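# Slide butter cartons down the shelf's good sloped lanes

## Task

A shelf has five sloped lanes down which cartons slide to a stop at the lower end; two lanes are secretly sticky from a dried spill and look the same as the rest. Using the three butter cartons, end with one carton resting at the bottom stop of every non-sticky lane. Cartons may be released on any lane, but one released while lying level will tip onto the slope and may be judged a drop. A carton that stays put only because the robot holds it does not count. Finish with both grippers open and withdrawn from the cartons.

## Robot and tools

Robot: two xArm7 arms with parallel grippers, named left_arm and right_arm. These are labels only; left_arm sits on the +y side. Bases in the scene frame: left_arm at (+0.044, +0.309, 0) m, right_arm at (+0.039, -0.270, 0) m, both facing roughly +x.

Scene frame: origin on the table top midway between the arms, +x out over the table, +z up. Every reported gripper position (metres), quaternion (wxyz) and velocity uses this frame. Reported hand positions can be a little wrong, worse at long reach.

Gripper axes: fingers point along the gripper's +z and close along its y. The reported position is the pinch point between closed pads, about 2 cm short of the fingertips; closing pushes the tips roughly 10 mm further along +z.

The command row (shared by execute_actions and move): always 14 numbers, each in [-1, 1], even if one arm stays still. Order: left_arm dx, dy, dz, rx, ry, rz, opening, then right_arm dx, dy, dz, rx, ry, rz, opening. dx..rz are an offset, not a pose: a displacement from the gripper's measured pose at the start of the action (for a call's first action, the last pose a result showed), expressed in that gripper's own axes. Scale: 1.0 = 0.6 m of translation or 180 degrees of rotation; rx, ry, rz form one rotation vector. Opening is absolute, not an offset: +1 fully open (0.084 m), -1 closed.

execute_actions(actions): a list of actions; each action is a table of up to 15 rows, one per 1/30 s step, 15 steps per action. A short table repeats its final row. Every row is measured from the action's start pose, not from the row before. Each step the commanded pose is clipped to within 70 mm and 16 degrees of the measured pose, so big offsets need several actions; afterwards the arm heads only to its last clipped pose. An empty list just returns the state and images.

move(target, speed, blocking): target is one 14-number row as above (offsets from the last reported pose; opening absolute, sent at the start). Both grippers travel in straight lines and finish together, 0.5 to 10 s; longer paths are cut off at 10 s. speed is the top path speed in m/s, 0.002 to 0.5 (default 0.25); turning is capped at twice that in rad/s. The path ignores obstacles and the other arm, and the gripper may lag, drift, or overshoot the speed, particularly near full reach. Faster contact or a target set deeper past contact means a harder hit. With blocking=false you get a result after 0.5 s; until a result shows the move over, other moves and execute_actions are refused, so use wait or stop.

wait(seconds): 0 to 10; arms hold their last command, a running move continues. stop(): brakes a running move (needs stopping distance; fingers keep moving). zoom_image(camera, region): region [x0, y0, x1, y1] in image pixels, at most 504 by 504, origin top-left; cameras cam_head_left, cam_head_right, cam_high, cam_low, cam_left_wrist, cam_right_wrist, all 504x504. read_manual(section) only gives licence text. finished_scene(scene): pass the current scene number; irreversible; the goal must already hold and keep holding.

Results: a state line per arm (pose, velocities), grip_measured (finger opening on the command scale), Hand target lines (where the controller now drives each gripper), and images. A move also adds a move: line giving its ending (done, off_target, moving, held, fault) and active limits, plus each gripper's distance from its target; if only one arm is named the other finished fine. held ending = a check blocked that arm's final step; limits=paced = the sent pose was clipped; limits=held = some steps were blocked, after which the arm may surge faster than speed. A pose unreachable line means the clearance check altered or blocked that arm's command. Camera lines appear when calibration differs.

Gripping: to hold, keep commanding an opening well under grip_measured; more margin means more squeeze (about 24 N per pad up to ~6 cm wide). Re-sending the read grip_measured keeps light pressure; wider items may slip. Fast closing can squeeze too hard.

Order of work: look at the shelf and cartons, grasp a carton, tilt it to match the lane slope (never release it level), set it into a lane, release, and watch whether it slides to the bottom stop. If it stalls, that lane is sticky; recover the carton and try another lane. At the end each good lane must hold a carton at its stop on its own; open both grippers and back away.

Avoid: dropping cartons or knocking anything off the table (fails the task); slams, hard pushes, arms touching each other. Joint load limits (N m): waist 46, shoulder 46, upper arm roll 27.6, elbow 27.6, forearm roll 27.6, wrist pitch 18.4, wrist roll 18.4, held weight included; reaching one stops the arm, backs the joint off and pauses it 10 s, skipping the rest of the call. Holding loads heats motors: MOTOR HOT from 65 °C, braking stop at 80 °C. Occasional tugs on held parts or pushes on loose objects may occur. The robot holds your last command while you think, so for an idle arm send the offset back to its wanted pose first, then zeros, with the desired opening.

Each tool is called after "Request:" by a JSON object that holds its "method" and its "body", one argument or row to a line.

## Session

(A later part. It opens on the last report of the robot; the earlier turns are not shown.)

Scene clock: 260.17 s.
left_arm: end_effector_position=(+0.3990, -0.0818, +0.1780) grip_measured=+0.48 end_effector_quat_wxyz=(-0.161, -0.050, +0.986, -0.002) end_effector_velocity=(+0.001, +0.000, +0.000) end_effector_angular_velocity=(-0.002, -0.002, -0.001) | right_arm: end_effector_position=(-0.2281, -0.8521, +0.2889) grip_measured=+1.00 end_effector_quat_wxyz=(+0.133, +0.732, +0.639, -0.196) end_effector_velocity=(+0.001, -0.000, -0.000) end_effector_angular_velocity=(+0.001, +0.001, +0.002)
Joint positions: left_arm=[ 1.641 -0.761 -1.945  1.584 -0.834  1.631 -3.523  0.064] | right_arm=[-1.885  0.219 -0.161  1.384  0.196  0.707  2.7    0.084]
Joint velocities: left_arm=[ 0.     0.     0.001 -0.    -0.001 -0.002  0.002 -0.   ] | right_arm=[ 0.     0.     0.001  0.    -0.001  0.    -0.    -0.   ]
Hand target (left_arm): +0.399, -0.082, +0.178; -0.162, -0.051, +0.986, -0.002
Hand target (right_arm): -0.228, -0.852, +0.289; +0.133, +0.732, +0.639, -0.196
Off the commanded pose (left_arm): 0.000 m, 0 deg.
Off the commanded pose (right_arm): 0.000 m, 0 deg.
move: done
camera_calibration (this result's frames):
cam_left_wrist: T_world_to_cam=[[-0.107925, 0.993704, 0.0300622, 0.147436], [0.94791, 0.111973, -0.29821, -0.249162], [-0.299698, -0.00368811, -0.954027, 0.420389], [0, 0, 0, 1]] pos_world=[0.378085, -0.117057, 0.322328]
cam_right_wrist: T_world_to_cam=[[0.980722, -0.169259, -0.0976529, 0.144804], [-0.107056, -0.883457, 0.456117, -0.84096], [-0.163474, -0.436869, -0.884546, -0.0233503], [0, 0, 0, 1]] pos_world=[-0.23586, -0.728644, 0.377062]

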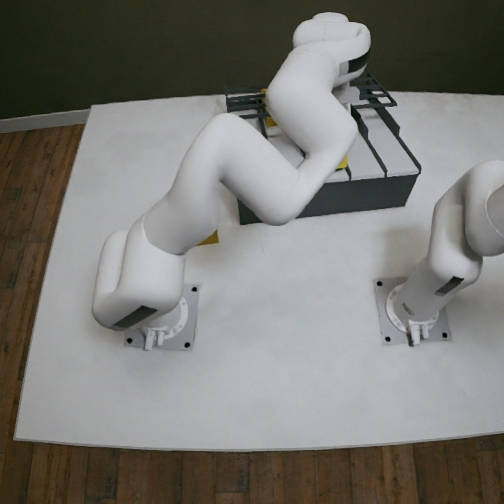

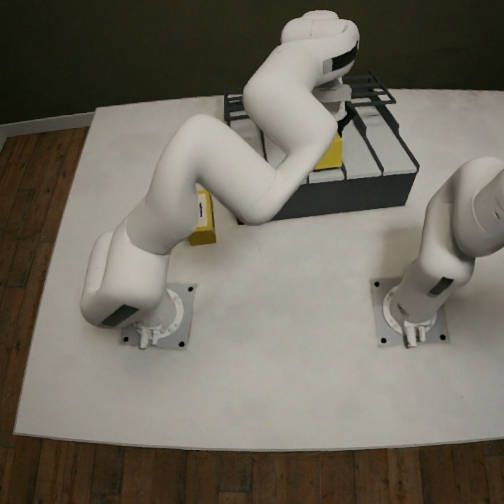

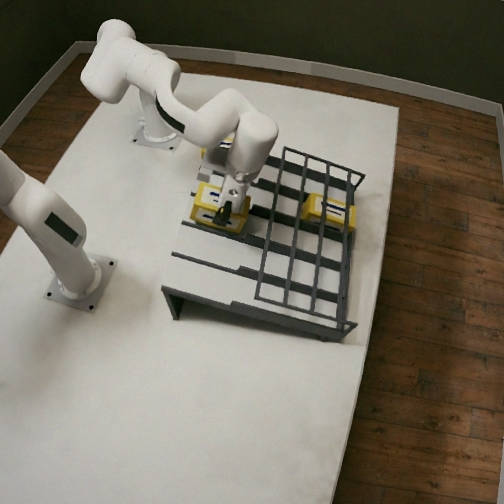

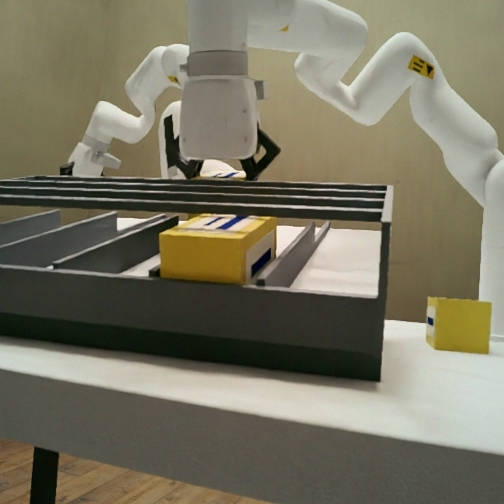

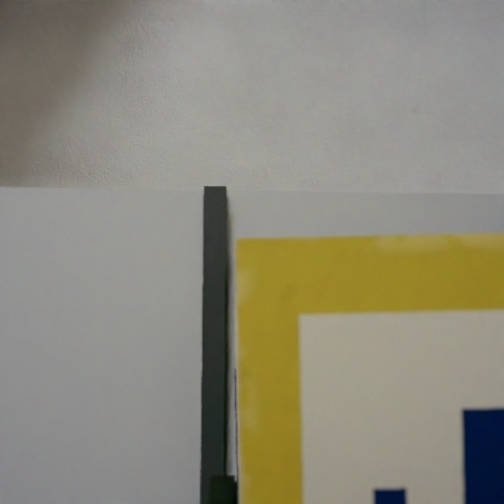

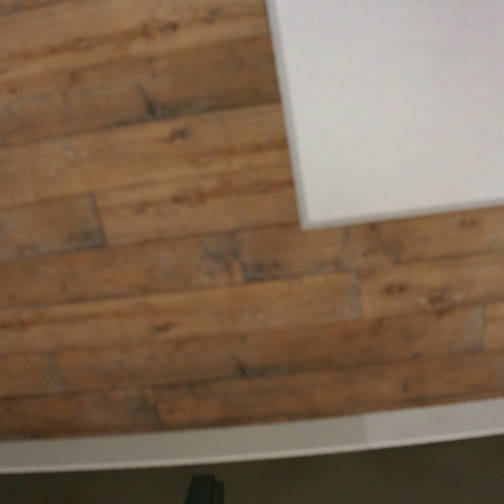

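Request:
{"method": "move", "body": {
  "target": [0,0.004,0.01,0,0,0,0.2,0,0,0,0,0,0,1],
  "speed": 0.03
}}

Request:
{"method": "move", "body": {
  "target": [0,0,0,0,0,0,0.8,0,0,0,0,0,0,1]
}}

Request:
{"method": "wait", "body": {
  "seconds": 2
}}

Scene clock: 267.37 s.
left_arm: end_effector_position=(+0.3968, -0.0796, +0.1725) grip_measured=+0.48 end_effector_quat_wxyz=(-0.161, -0.050, +0.986, -0.002) end_effector_velocity=(+0.001, +0.000, +0.000) end_effector_angular_velocity=(-0.002, -0.003, +0.001) | right_arm: end_effector_position=(-0.2281, -0.8521, +0.2889) grip_measured=+1.00 end_effector_quat_wxyz=(+0.133, +0.732, +0.639, -0.196) end_effector_velocity=(-0.001, +0.000, -0.000) end_effector_angular_velocity=(-0.000, -0.000, -0.001)
Joint positions: left_arm=[ 1.629 -0.76  -1.942  1.559 -0.836  1.615 -3.516  0.064] | right_arm=[-1.885  0.219 -0.161  1.384  0.196  0.707  2.7    0.084]
Joint velocities: left_arm=[-0.001  0.001  0.002 -0.002 -0.    -0.003  0.001  0.   ] | right_arm=[-0.     0.001 -0.001  0.     0.001 -0.001 -0.    -0.   ]
Hand target (left_arm): +0.397, -0.080, +0.172; -0.161, -0.050, +0.986, -0.002
Hand target (right_arm): -0.228, -0.852, +0.289; +0.133, +0.732, +0.639, -0.196
Off the commanded pose (left_arm): 0.000 m, 0 deg.
Off the commanded pose (right_arm): 0.000 m, 0 deg.
move: done
camera_calibration (this result's frames):
cam_left_wrist: T_world_to_cam=[[-0.10791, 0.993705, 0.0300973, 0.145122], [0.947914, 0.11197, -0.298198, -0.249057], [-0.299691, -0.00364909, -0.954029, 0.414419], [0, 0, 0, 1]] pos_world=[0.375943, -0.11481, 0.316732]
cam_right_wrist: T_world_to_cam=[[0.980722, -0.169259, -0.0976528, 0.144804], [-0.107056, -0.883457, 0.456117, -0.84096], [-0.163474, -0.436869, -0.884546, -0.0233502], [0, 0, 0, 1]] pos_world=[-0.23586, -0.728644, 0.377062]

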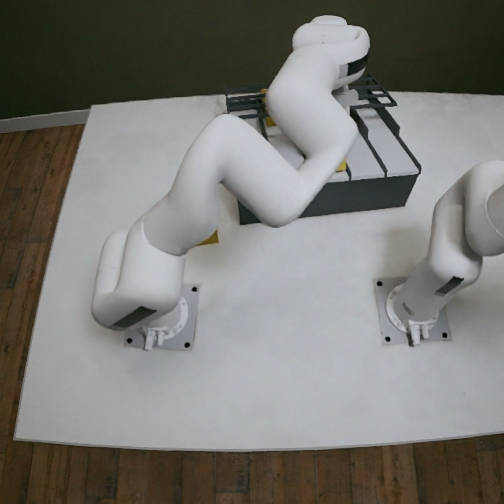

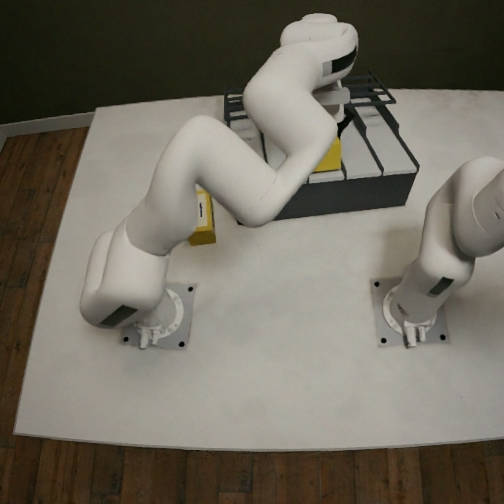

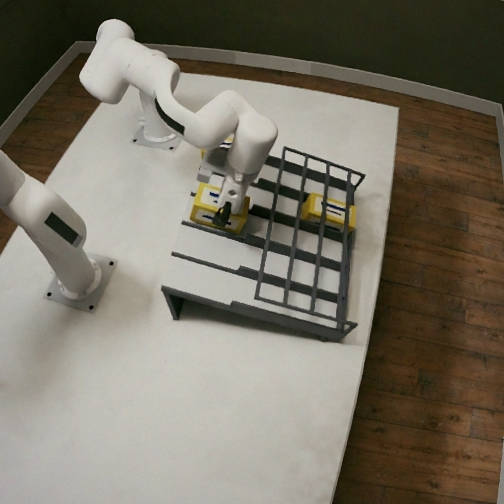

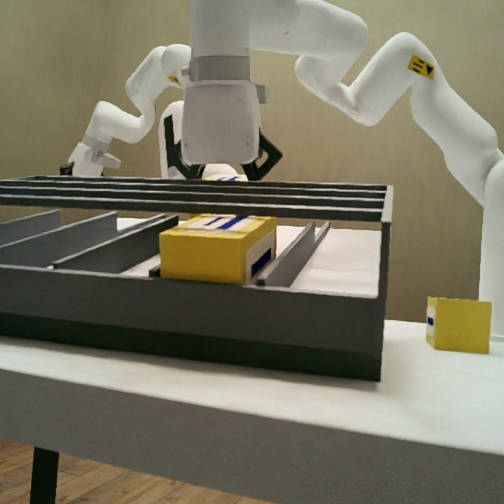

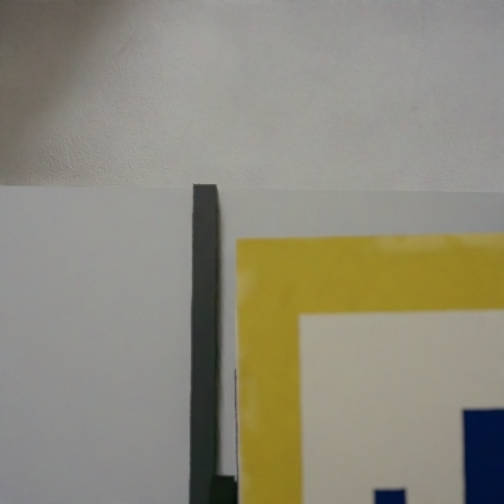

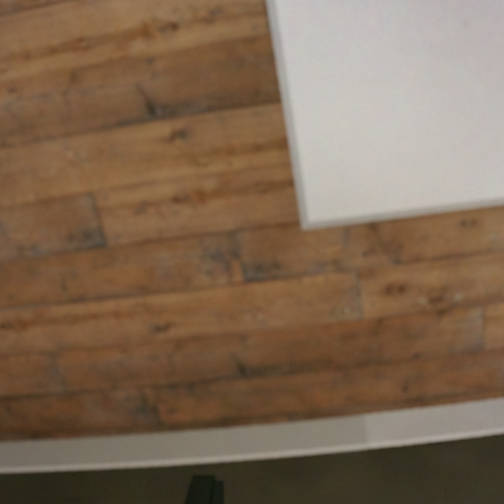

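Scene clock: 267.87 s.
left_arm: end_effector_position=(+0.3969, -0.0796, +0.1726) grip_measured=+0.80 end_effector_quat_wxyz=(-0.161, -0.050, +0.986, -0.002) end_effector_velocity=(+0.000, +0.001, -0.001) end_effector_angular_velocity=(+0.002, -0.000, +0.001) | right_arm: end_effector_position=(-0.2281, -0.8521, +0.2889) grip_measured=+1.00 end_effector_quat_wxyz=(+0.133, +0.732, +0.639, -0.196) end_effector_velocity=(-0.001, +0.001, -0.000) end_effector_angular_velocity=(+0.000, -0.001, -0.004)
Joint positions: left_arm=[ 1.629 -0.76  -1.942  1.559 -0.836  1.616 -3.516  0.077] | right_arm=[-1.885  0.219 -0.161  1.384  0.196  0.707  2.7    0.084]
Joint velocities: left_arm=[ 0.001 -0.001  0.    -0.001  0.002 -0.     0.    -0.   ] | right_arm=[-0.001 -0.001 -0.002 -0.001  0.     0.     0.001  0.   ]
Hand target (left_arm): +0.397, -0.080, +0.172; -0.161, -0.050, +0.986, -0.002
Hand target (right_arm): -0.228, -0.852, +0.289; +0.133, +0.732, +0.639, -0.196
Off the commanded pose (left_arm): 0.000 m, 0 deg.
Off the commanded pose (right_arm): 0.000 m, 0 deg.
move: done
camera_calibration (this result's frames):
cam_left_wrist: T_world_to_cam=[[-0.107921, 0.993709, 0.0299142, 0.14518], [0.947948, 0.111926, -0.298105, -0.249095], [-0.299578, -0.00381487, -0.954064, 0.414473], [0, 0, 0, 1]] pos_world=[0.375964, -0.114805, 0.316834]
cam_right_wrist: T_world_to_cam=[[0.980722, -0.169259, -0.0976528, 0.144804], [-0.107056, -0.883457, 0.456116, -0.84096], [-0.163474, -0.436869, -0.884546, -0.0233501], [0, 0, 0, 1]] pos_world=[-0.23586, -0.728643, 0.377062]

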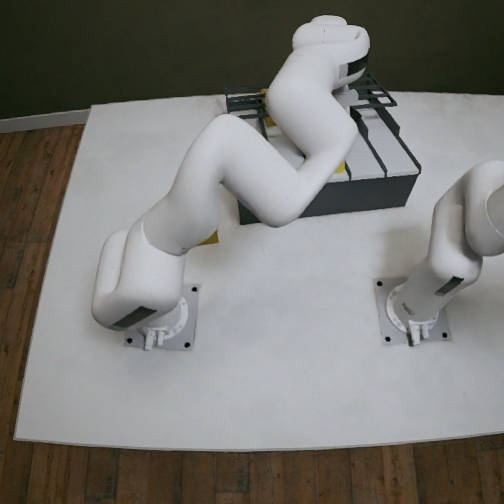

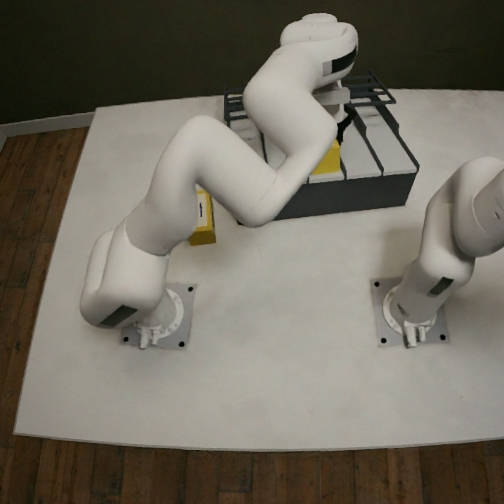

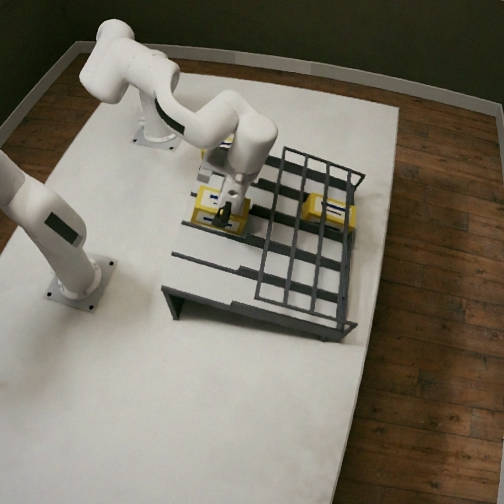

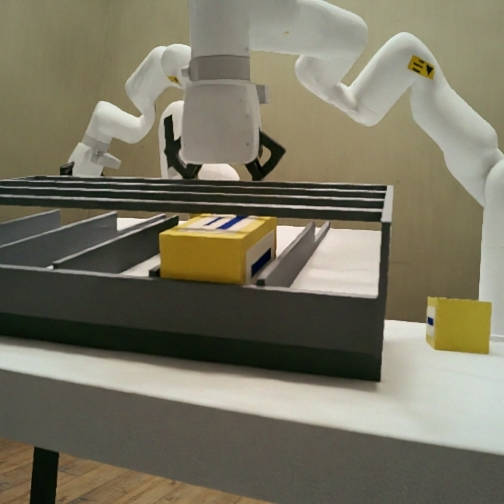

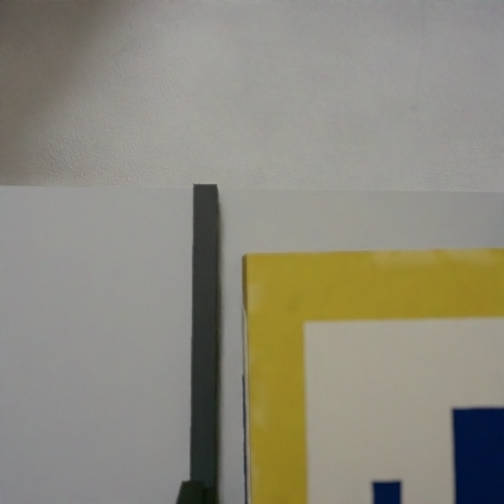

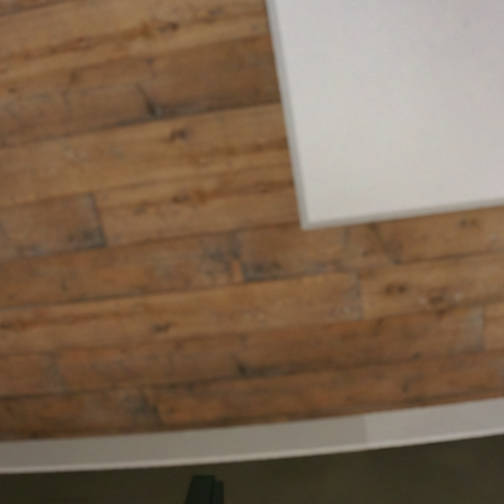

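Scene clock: 269.87 s.
left_arm: end_effector_position=(+0.3968, -0.0796, +0.1725) grip_measured=+0.80 end_effector_quat_wxyz=(-0.161, -0.050, +0.986, -0.002) end_effector_velocity=(-0.000, -0.001, +0.000) end_effector_angular_velocity=(-0.002, +0.001, +0.000) | right_arm: end_effector_position=(-0.2281, -0.8521, +0.2889) grip_measured=+1.00 end_effector_quat_wxyz=(+0.133, +0.732, +0.639, -0.196) end_effector_velocity=(-0.000, -0.001, +0.000) end_effector_angular_velocity=(-0.002, +0.000, -0.001)
Joint positions: left_arm=[ 1.629 -0.76  -1.942  1.559 -0.836  1.616 -3.516  0.077] | right_arm=[-1.885  0.219 -0.161  1.384  0.196  0.707  2.7    0.084]
Joint velocities: left_arm=[-0.     0.    -0.     0.    -0.002  0.     0.    -0.   ] | right_arm=[-0.001  0.     0.001  0.001  0.001 -0.002  0.001 -0.   ]
Hand target (left_arm): +0.397, -0.080, +0.172; -0.161, -0.050, +0.986, -0.002
Hand target (right_arm): -0.228, -0.852, +0.289; +0.133, +0.732, +0.639, -0.196
Off the commanded pose (left_arm): 0.000 m, 0 deg.
Off the commanded pose (right_arm): 0.000 m, 0 deg.
wait: 2.00 s; at rest by 0.17 s
camera_calibration (this result's frames):
cam_left_wrist: T_world_to_cam=[[-0.10791, 0.993705, 0.0300961, 0.145123], [0.947914, 0.111969, -0.298197, -0.249058], [-0.29969, -0.00365007, -0.95403, 0.414419], [0, 0, 0, 1]] pos_world=[0.375943, -0.11481, 0.316733]
cam_right_wrist: T_world_to_cam=[[0.980722, -0.169259, -0.0976527, 0.144804], [-0.107056, -0.883457, 0.456117, -0.84096], [-0.163474, -0.436869, -0.884546, -0.0233502], [0, 0, 0, 1]] pos_world=[-0.23586, -0.728644, 0.377062]

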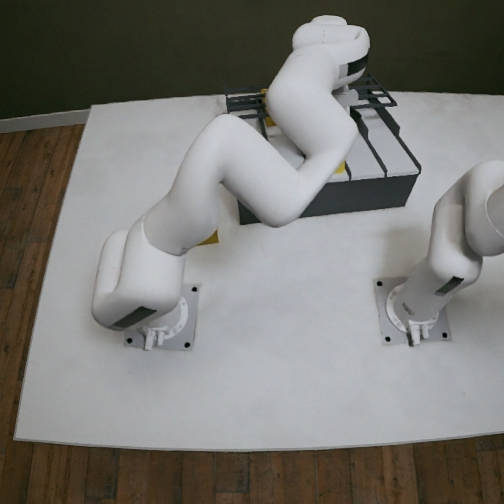

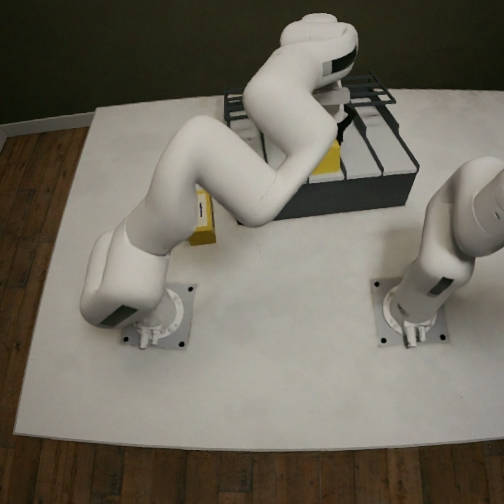

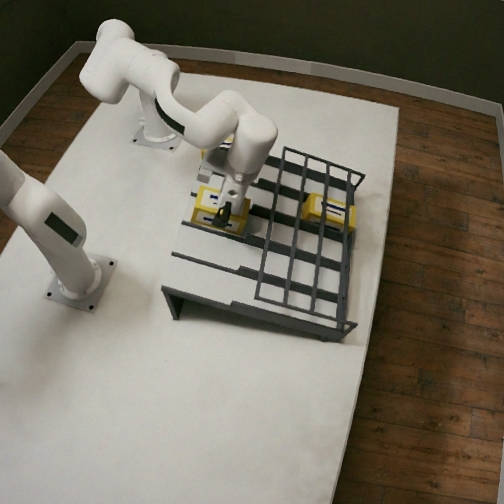

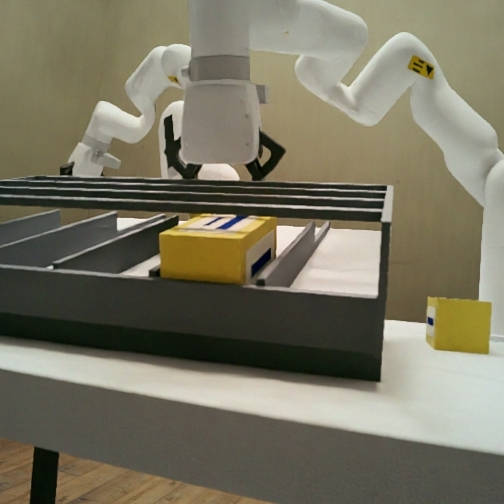

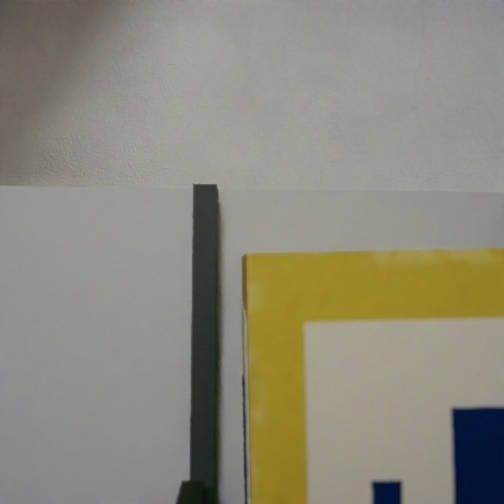

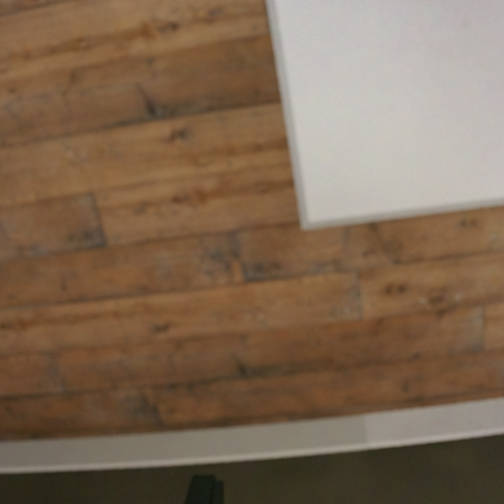

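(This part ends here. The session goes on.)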